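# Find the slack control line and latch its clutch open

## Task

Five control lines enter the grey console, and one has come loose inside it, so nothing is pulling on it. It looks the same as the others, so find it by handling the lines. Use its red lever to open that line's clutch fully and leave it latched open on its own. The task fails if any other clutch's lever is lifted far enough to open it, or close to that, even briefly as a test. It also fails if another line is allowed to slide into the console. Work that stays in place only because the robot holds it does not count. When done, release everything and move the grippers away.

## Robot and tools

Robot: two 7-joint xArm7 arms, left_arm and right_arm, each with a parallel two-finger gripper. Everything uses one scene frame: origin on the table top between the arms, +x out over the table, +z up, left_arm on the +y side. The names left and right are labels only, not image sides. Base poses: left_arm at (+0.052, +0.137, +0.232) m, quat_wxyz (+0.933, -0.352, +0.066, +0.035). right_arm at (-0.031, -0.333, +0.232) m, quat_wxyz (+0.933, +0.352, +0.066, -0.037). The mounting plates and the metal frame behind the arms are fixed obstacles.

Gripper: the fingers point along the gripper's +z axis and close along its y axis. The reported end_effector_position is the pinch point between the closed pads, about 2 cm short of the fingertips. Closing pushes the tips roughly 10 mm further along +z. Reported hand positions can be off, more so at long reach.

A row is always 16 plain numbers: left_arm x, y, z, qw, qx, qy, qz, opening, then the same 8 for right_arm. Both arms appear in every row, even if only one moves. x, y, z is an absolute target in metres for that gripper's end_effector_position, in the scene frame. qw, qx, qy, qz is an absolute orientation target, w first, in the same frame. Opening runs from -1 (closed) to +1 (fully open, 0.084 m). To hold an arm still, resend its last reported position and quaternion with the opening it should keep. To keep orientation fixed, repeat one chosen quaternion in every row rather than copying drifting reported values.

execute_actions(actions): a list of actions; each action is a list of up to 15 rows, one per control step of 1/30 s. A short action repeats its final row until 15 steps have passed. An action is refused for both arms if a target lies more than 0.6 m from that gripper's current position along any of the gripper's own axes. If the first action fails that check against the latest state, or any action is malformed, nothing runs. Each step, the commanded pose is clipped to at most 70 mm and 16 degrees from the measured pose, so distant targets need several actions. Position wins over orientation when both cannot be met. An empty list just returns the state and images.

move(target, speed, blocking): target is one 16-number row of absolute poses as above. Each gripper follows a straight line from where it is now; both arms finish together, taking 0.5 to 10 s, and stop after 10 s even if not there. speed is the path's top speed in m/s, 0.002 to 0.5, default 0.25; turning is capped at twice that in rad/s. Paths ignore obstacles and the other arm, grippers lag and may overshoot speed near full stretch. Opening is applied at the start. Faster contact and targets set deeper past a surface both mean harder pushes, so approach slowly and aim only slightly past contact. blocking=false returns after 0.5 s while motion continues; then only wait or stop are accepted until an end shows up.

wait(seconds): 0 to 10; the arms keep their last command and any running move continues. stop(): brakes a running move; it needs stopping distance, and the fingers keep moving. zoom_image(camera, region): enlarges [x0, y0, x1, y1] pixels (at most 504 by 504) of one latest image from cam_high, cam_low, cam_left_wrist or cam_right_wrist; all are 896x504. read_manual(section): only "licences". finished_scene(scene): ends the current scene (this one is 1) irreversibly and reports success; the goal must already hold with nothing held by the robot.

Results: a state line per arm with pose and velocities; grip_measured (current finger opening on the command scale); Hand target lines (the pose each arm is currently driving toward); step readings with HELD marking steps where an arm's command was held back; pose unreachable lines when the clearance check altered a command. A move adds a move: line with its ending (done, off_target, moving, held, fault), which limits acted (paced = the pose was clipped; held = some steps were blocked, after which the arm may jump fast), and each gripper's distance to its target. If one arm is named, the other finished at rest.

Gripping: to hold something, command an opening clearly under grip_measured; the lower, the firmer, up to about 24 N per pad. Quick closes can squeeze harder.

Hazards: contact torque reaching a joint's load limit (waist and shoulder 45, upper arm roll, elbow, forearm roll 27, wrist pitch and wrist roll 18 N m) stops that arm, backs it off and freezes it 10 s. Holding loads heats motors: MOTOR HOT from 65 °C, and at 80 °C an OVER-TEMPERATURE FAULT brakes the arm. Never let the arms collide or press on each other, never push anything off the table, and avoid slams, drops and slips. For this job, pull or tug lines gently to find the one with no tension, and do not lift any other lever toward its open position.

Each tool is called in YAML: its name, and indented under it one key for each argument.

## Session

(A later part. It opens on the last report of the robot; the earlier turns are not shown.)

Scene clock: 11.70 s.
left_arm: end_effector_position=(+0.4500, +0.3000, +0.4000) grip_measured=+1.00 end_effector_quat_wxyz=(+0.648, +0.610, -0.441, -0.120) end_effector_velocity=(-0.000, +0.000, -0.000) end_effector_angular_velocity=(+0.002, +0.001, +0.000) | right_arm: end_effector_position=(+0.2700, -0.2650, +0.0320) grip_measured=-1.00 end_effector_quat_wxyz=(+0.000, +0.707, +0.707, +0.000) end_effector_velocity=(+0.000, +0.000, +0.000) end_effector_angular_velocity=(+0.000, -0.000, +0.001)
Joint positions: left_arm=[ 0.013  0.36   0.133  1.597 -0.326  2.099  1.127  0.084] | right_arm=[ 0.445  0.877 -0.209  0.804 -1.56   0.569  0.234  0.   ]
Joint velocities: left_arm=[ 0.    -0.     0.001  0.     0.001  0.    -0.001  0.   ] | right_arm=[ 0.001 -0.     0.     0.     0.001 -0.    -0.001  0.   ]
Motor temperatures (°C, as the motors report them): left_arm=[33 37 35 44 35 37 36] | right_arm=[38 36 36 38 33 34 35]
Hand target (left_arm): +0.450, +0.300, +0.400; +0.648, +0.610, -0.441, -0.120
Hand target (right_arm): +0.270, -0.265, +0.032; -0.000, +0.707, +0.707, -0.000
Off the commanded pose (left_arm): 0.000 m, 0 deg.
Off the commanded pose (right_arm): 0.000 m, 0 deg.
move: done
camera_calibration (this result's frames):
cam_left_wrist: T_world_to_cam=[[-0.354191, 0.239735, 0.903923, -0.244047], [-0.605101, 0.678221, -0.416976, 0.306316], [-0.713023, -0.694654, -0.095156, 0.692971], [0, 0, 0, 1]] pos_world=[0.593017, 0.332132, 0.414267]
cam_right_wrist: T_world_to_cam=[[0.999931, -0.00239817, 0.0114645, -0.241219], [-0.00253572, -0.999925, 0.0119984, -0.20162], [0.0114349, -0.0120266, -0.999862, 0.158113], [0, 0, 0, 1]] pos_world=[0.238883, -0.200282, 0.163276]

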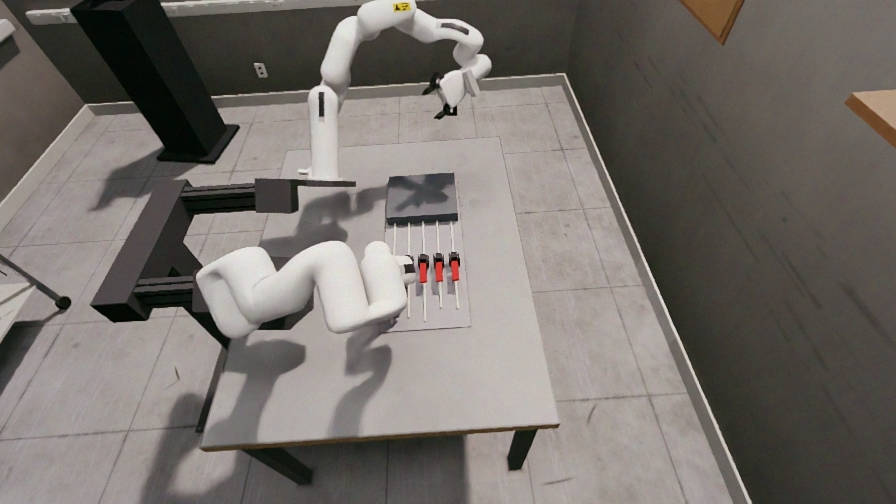

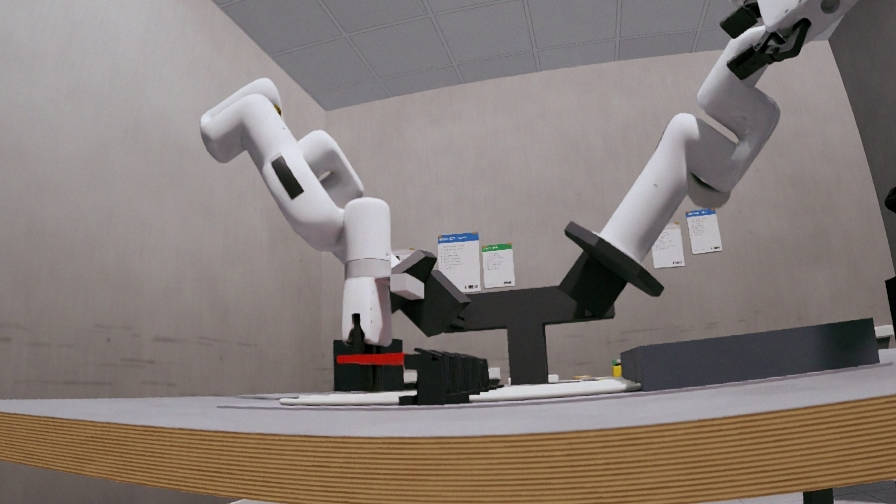

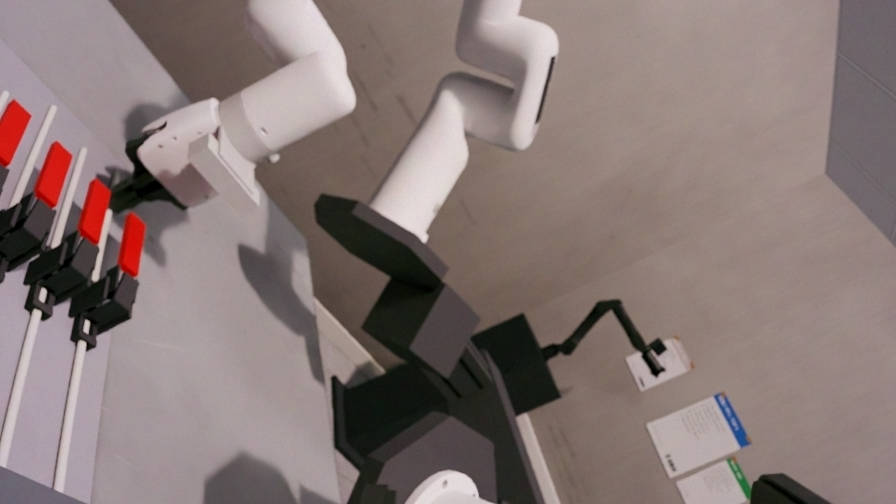

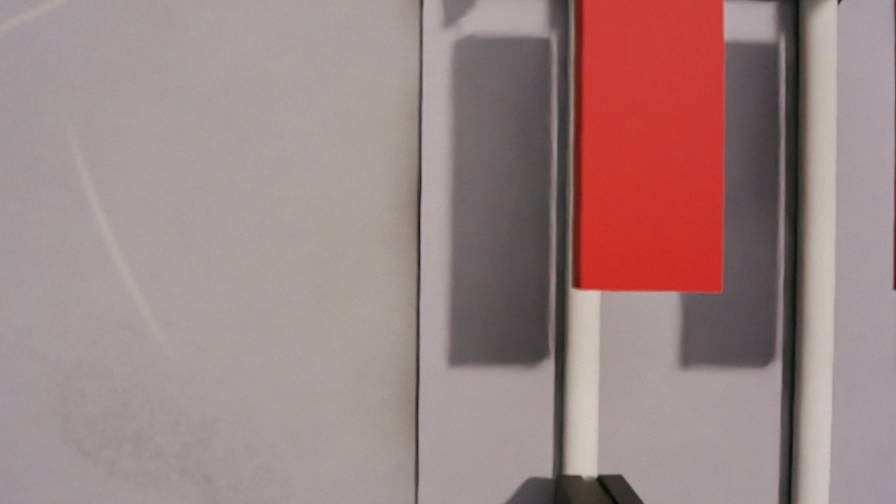

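move:
  target: [0.45,0.3,0.4,0.648,0.61,-0.441,-0.12,1,0.27,-0.265,0.031,0,0.707,0.707,0,-0.4]

move:
  target: [0.45,0.3,0.4,0.648,0.61,-0.441,-0.12,1,0.27,-0.265,0.021,0,0.707,0.707,0,-0.4]
  speed: 0.02

move:
  target: [0.45,0.3,0.4,0.648,0.61,-0.441,-0.12,1,0.27,-0.265,0.021,0,0.707,0.707,0,-1]

move:
  target: [0.45,0.3,0.4,0.648,0.61,-0.441,-0.12,1,0.27,-0.285,0.021,0,0.707,0.707,0,-1]
  speed: 0.02

Scene clock: 14.93 s.
left_arm: end_effector_position=(+0.4500, +0.3000, +0.4000) grip_measured=+1.00 end_effector_quat_wxyz=(+0.648, +0.610, -0.441, -0.120) end_effector_velocity=(-0.000, +0.001, -0.000) end_effector_angular_velocity=(+0.001, +0.002, +0.001) | right_arm: end_effector_position=(+0.2700, -0.2650, +0.0310) grip_measured=-0.42 end_effector_quat_wxyz=(+0.000, +0.707, +0.707, +0.000) end_effector_velocity=(-0.000, +0.000, -0.000) end_effector_angular_velocity=(-0.000, +0.001, -0.001)
Joint positions: left_arm=[ 0.013  0.36   0.133  1.597 -0.326  2.099  1.127  0.084] | right_arm=[ 0.444  0.88  -0.21   0.806 -1.563  0.568  0.236  0.026]
Joint velocities: left_arm=[ 0.002  0.    -0.    -0.     0.     0.001 -0.001  0.   ] | right_arm=[-0.     0.001 -0.     0.     0.    -0.     0.    -0.   ]
Motor temperatures (°C, as the motors report them): left_arm=[33 37 35 44 35 37 36] | right_arm=[38 36 36 38 33 34 35]
Hand target (left_arm): +0.450, +0.300, +0.400; +0.648, +0.610, -0.441, -0.120
Hand target (right_arm): +0.270, -0.265, +0.031; +0.000, +0.707, +0.707, +0.000
Off the commanded pose (left_arm): 0.000 m, 0 deg.
Off the commanded pose (right_arm): 0.000 m, 0 deg.
move: done
camera_calibration (this result's frames):
cam_left_wrist: T_world_to_cam=[[-0.354191, 0.239734, 0.903923, -0.244047], [-0.605101, 0.678221, -0.416976, 0.306316], [-0.713023, -0.694654, -0.095156, 0.692972], [0, 0, 0, 1]] pos_world=[0.593017, 0.332132, 0.414267]
cam_right_wrist: T_world_to_cam=[[0.999931, -0.002397, 0.011468, -0.241207], [-0.00253462, -0.999925, 0.0120006, -0.201609], [0.0114384, -0.0120289, -0.999862, 0.157119], [0, 0, 0, 1]] pos_world=[0.238882, -0.200282, 0.162283]

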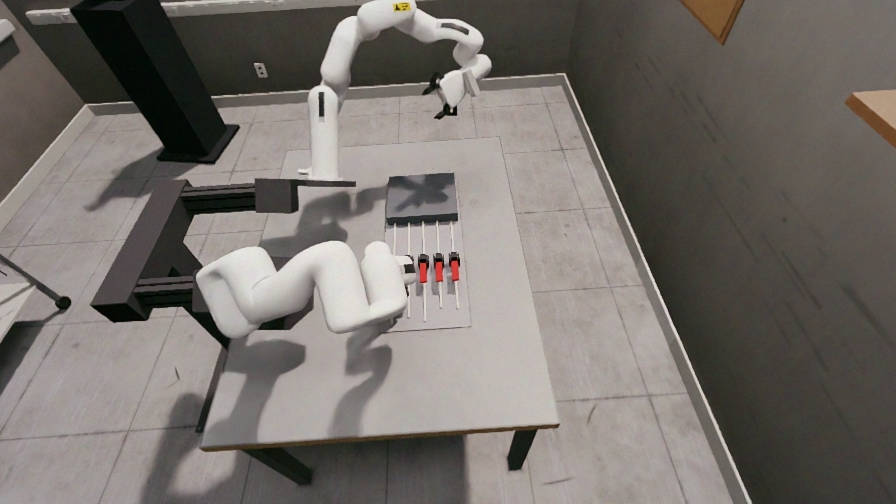

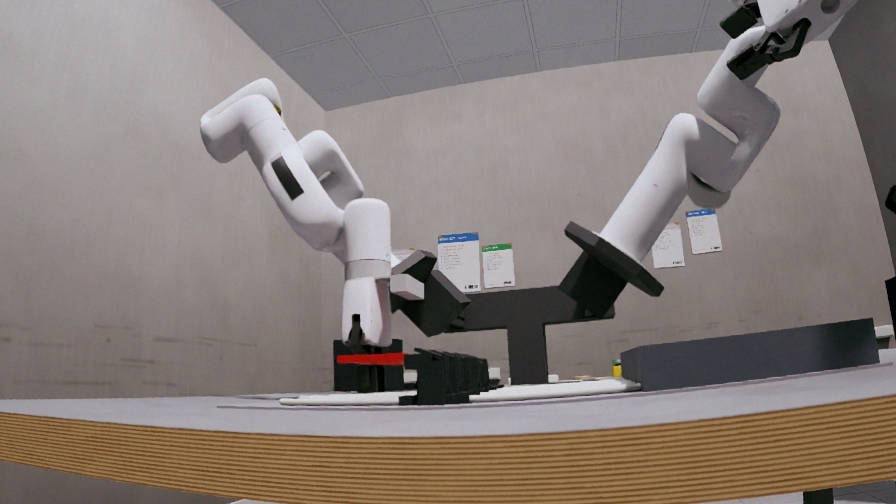

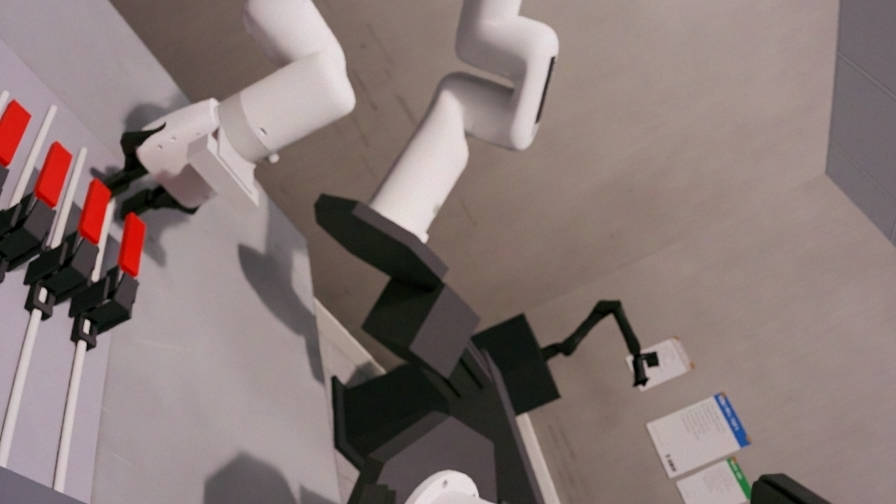

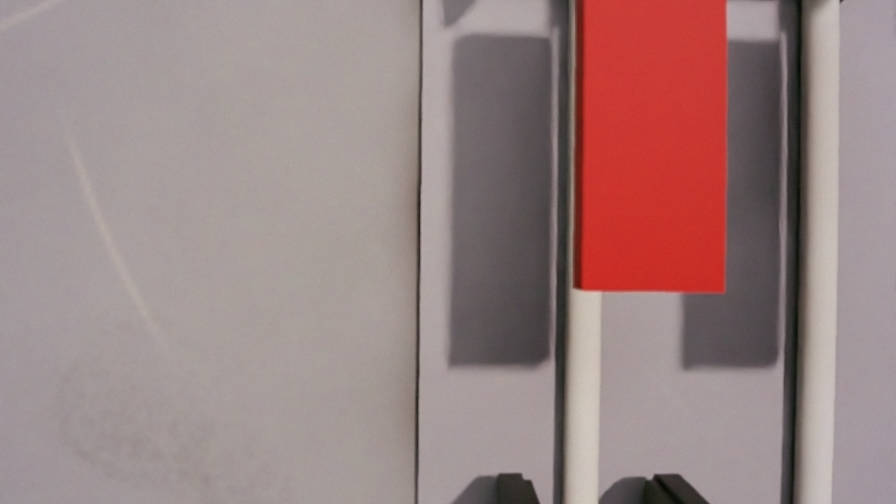

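Scene clock: 15.67 s.
left_arm: end_effector_position=(+0.4500, +0.3000, +0.4000) grip_measured=+1.00 end_effector_quat_wxyz=(+0.648, +0.610, -0.441, -0.120) end_effector_velocity=(-0.000, -0.000, -0.000) end_effector_angular_velocity=(+0.002, -0.001, -0.001) | right_arm: end_effector_position=(+0.2701, -0.2647, +0.0218) grip_measured=-0.42 end_effector_quat_wxyz=(+0.000, +0.707, +0.707, +0.001) end_effector_velocity=(+0.000, +0.000, -0.002) end_effector_angular_velocity=(+0.001, +0.000, -0.002)
Joint positions: left_arm=[ 0.013  0.36   0.133  1.597 -0.326  2.099  1.127  0.084] | right_arm=[ 0.435  0.908 -0.218  0.825 -1.59   0.558  0.255  0.026]
Joint velocities: left_arm=[-0.001  0.    -0.001 -0.001  0.002 -0.001 -0.     0.   ] | right_arm=[-0.003  0.005 -0.001  0.004 -0.005 -0.002  0.005  0.   ]
Motor temperatures (°C, as the motors report them): left_arm=[33 37 35 44 35 37 36] | right_arm=[38 36 36 38 33 34 35]
Hand target (left_arm): +0.450, +0.300, +0.400; +0.648, +0.610, -0.441, -0.120
Hand target (right_arm): +0.270, -0.265, +0.021; +0.000, +0.707, +0.707, +0.000
Off the commanded pose (left_arm): 0.000 m, 0 deg.
Off the commanded pose (right_arm): 0.001 m, 0 deg.
move: done
camera_calibration (this result's frames):
cam_left_wrist: T_world_to_cam=[[-0.354191, 0.239735, 0.903923, -0.244047], [-0.605101, 0.678221, -0.416976, 0.306316], [-0.713023, -0.694654, -0.095156, 0.692971], [0, 0, 0, 1]] pos_world=[0.593017, 0.332132, 0.414267]
cam_right_wrist: T_world_to_cam=[[0.999922, -0.00209006, 0.0122814, -0.241137], [-0.00222928, -0.999933, 0.0113333, -0.201281], [0.0122569, -0.0113598, -0.99986, 0.147854], [0, 0, 0, 1]] pos_world=[0.238858, -0.200092, 0.153076]

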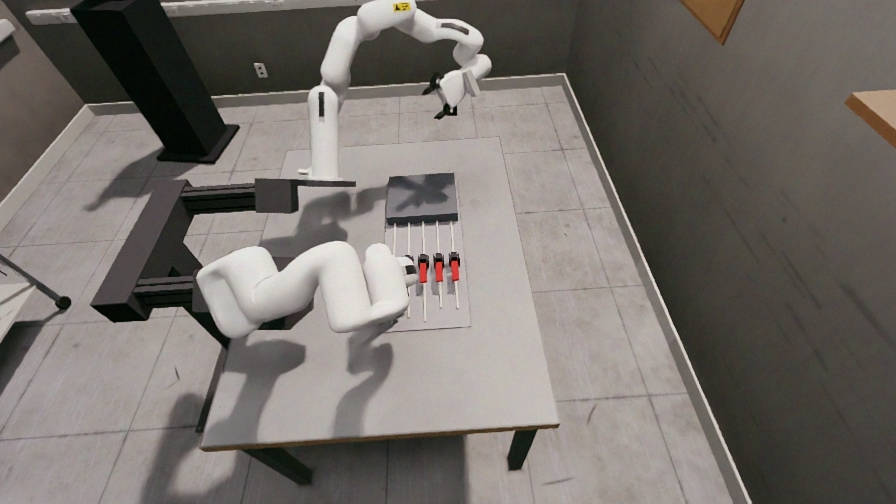

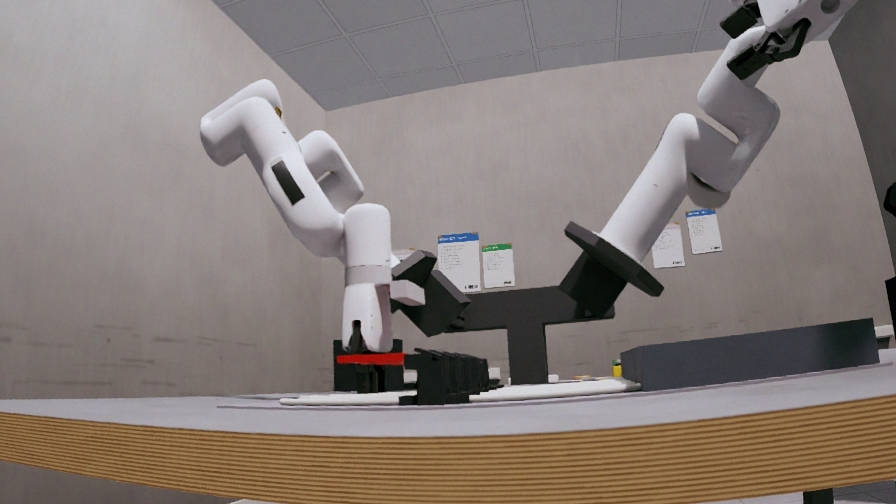

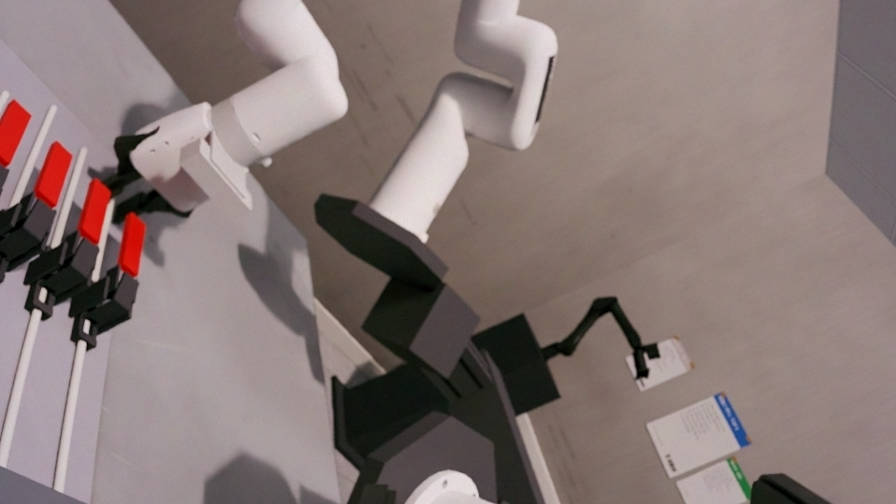

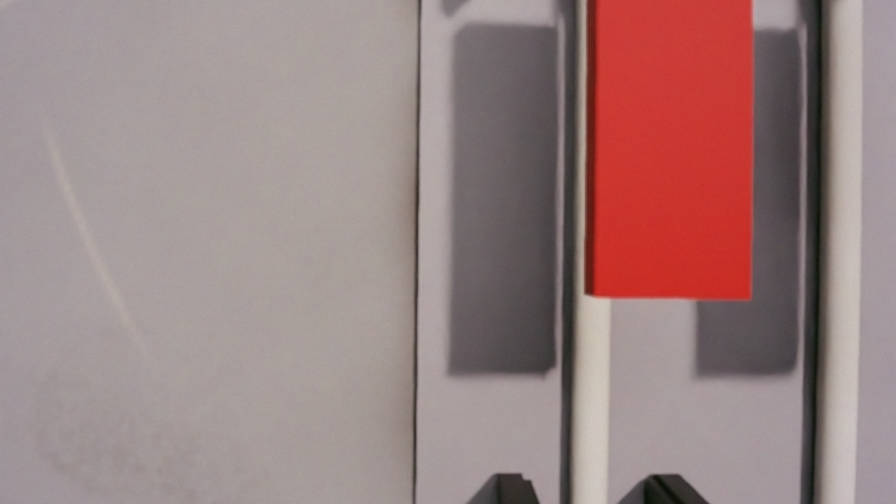

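Scene clock: 16.37 s.
left_arm: end_effector_position=(+0.4500, +0.3000, +0.4000) grip_measured=+1.00 end_effector_quat_wxyz=(+0.648, +0.610, -0.441, -0.120) end_effector_velocity=(+0.000, -0.000, +0.000) end_effector_angular_velocity=(-0.001, -0.001, -0.001) | right_arm: end_effector_position=(+0.2705, -0.2642, +0.0216) grip_measured=-0.84 end_effector_quat_wxyz=(-0.000, +0.707, +0.707, +0.001) end_effector_velocity=(-0.001, -0.001, -0.001) end_effector_angular_velocity=(-0.002, +0.002, -0.001)
Joint positions: left_arm=[ 0.013  0.36   0.133  1.597 -0.326  2.099  1.127  0.084] | right_arm=[ 0.435  0.909 -0.217  0.827 -1.59   0.558  0.255  0.007]
Joint velocities: left_arm=[-0.001  0.     0.     0.    -0.     0.     0.001  0.   ] | right_arm=[-0.002  0.001 -0.001 -0.     0.     0.001 -0.     0.   ]
Motor temperatures (°C, as the motors report them): left_arm=[33 37 35 44 35 37 36] | right_arm=[38 36 36 38 33 34 35]
Hand target (left_arm): +0.450, +0.300, +0.400; +0.648, +0.610, -0.441, -0.120
Hand target (right_arm): +0.270, -0.265, +0.021; -0.000, +0.707, +0.707, +0.000
Off the commanded pose (left_arm): 0.000 m, 0 deg.
Off the commanded pose (right_arm): 0.001 m, 0 deg.
move: done
camera_calibration (this result's frames):
cam_left_wrist: T_world_to_cam=[[-0.354191, 0.239734, 0.903923, -0.244047], [-0.605101, 0.678221, -0.416976, 0.306316], [-0.713023, -0.694654, -0.0951563, 0.692972], [0, 0, 0, 1]] pos_world=[0.593017, 0.332132, 0.414267]
cam_right_wrist: T_world_to_cam=[[0.999918, -0.00208867, 0.0126389, -0.241531], [-0.00221882, -0.999945, 0.0102924, -0.200774], [0.0126167, -0.0103196, -0.999867, 0.14782], [0, 0, 0, 1]] pos_world=[0.239201, -0.199742, 0.152919]

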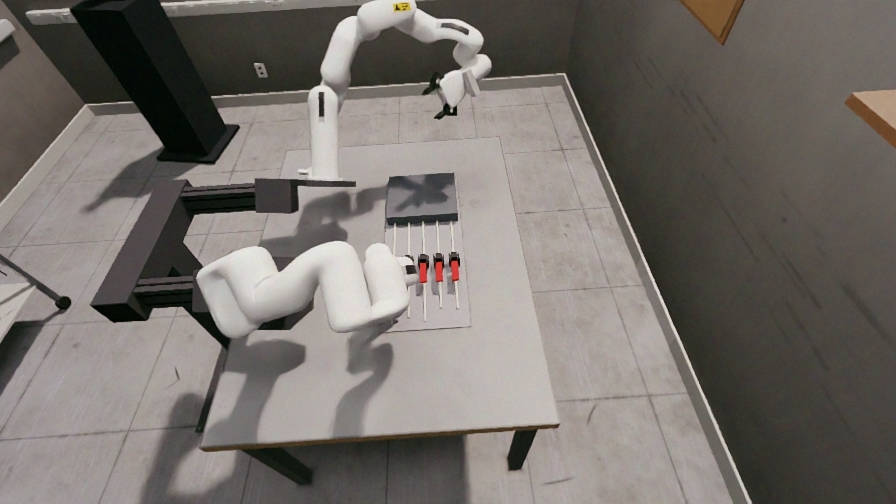

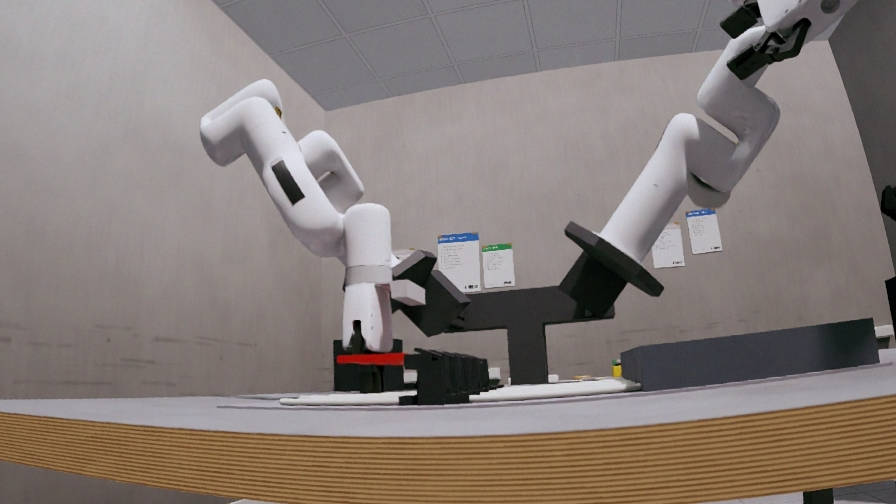

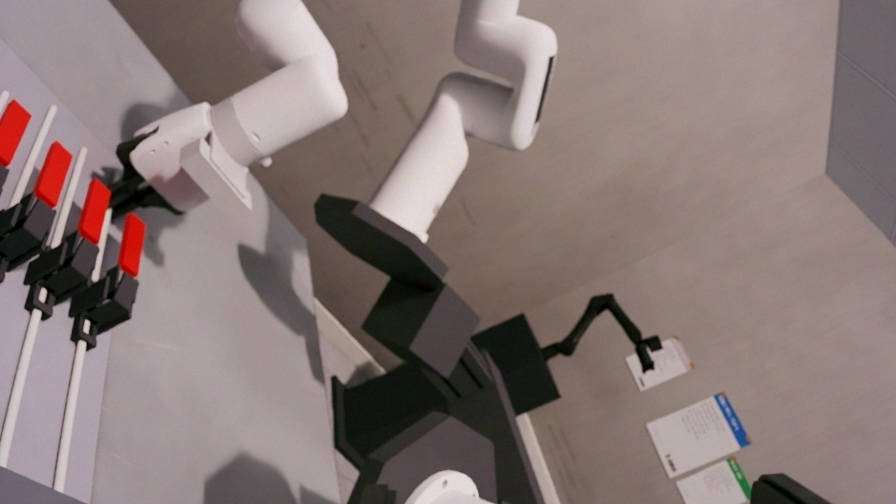

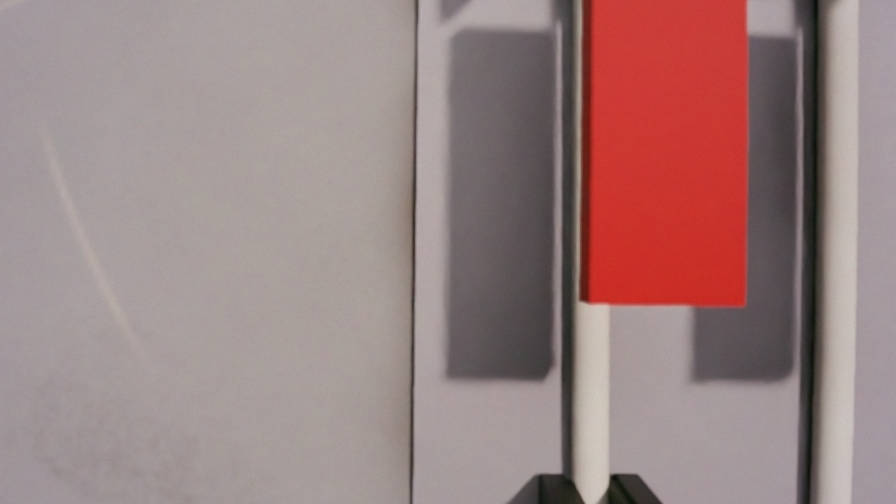

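Scene clock: 17.70 s.
left_arm: end_effector_position=(+0.4500, +0.3000, +0.4000) grip_measured=+1.00 end_effector_quat_wxyz=(+0.648, +0.610, -0.441, -0.120) end_effector_velocity=(+0.000, -0.000, +0.000) end_effector_angular_velocity=(-0.002, -0.000, +0.001) | right_arm: end_effector_position=(+0.2686, -0.2777, +0.0241) grip_measured=-0.84 end_effector_quat_wxyz=(-0.008, +0.705, +0.709, +0.006) end_effector_velocity=(+0.000, +0.000, +0.000) end_effector_angular_velocity=(+0.001, -0.002, +0.003)
Joint positions: left_arm=[ 0.013  0.36   0.133  1.597 -0.326  2.099  1.127  0.084] | right_arm=[ 0.426  0.868 -0.248  0.792 -1.624  0.524  0.247  0.007]
Joint velocities: left_arm=[ 0.001 -0.    -0.001  0.    -0.001 -0.     0.     0.   ] | right_arm=[ 0.01   0.    -0.008 -0.001  0.    -0.007  0.    -0.   ]
Motor temperatures (°C, as the motors report them): left_arm=[33 37 35 45 35 37 36] | right_arm=[38 36 36 38 33 34 35]
Hand target (left_arm): +0.450, +0.300, +0.400; +0.648, +0.610, -0.441, -0.120
Hand target (right_arm): +0.270, -0.285, +0.021; -0.000, +0.707, +0.707, +0.000
Off the commanded pose (left_arm): 0.000 m, 0 deg.
Off the commanded pose (right_arm): 0.008 m, 1 deg.
move: off_target (right_arm)
camera_calibration (this result's frames):
cam_left_wrist: T_world_to_cam=[[-0.354191, 0.239734, 0.903923, -0.244047], [-0.605101, 0.678221, -0.416976, 0.306316], [-0.713023, -0.694654, -0.0951562, 0.692972], [0, 0, 0, 1]] pos_world=[0.593017, 0.332132, 0.414267]
cam_right_wrist: T_world_to_cam=[[0.999954, 0.00196178, 0.00933849, -0.23853], [0.00203618, -0.999966, -0.00796401, -0.214975], [0.00932255, 0.00798266, -0.999925, 0.156171], [0, 0, 0, 1]] pos_world=[0.237501, -0.215747, 0.156675]

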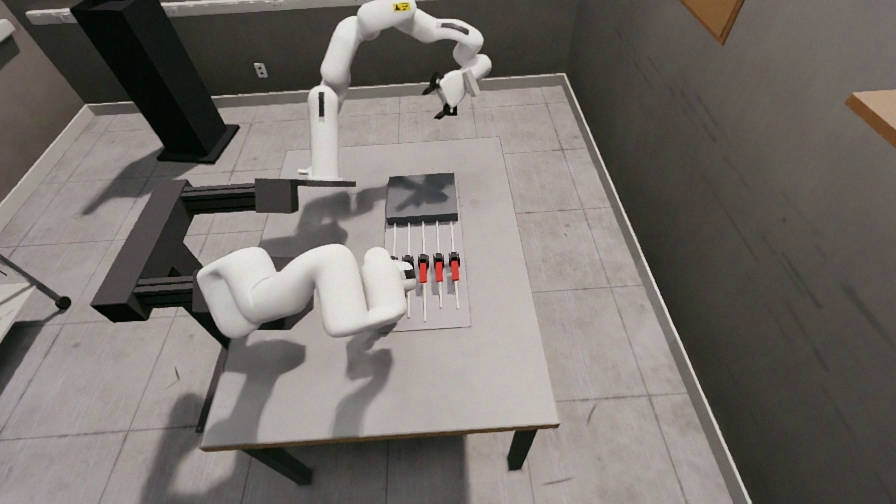

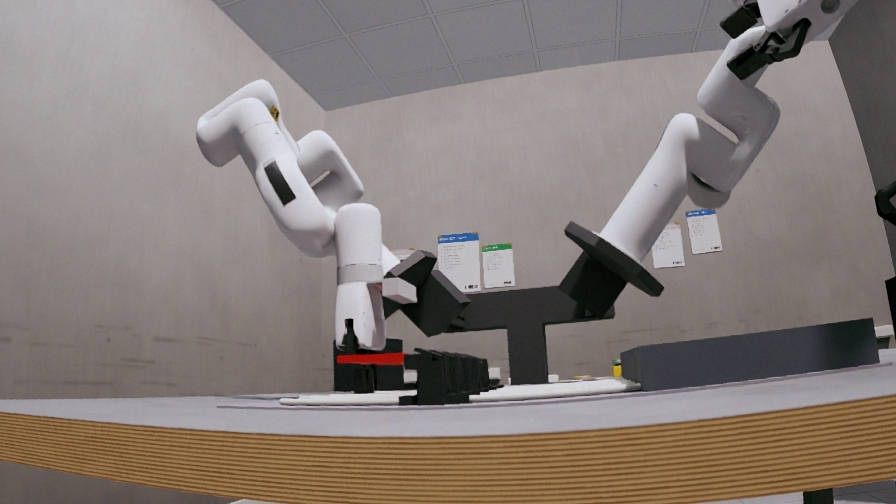

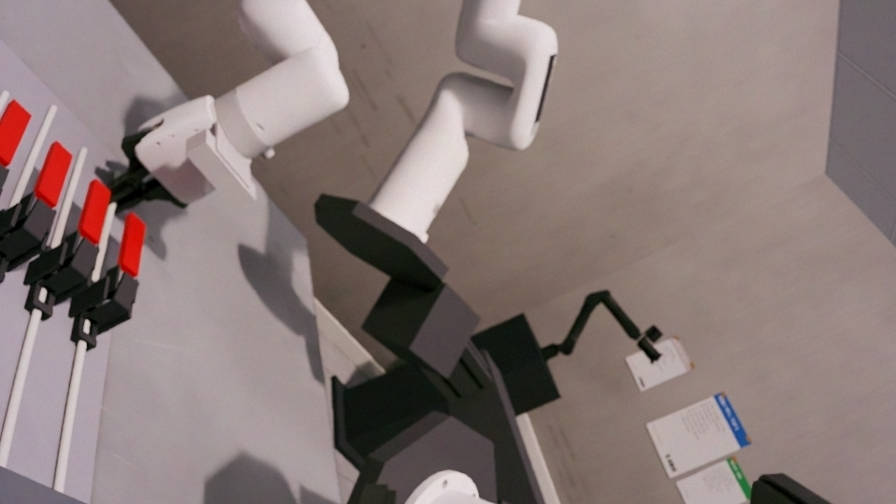

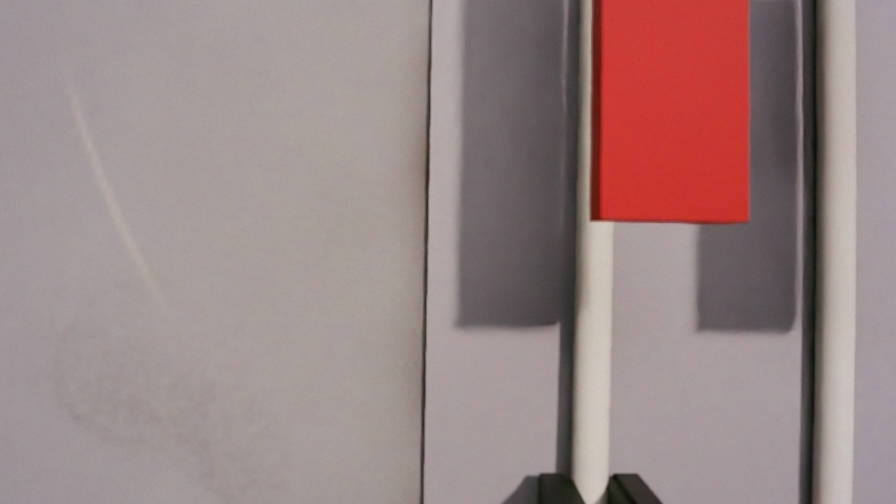

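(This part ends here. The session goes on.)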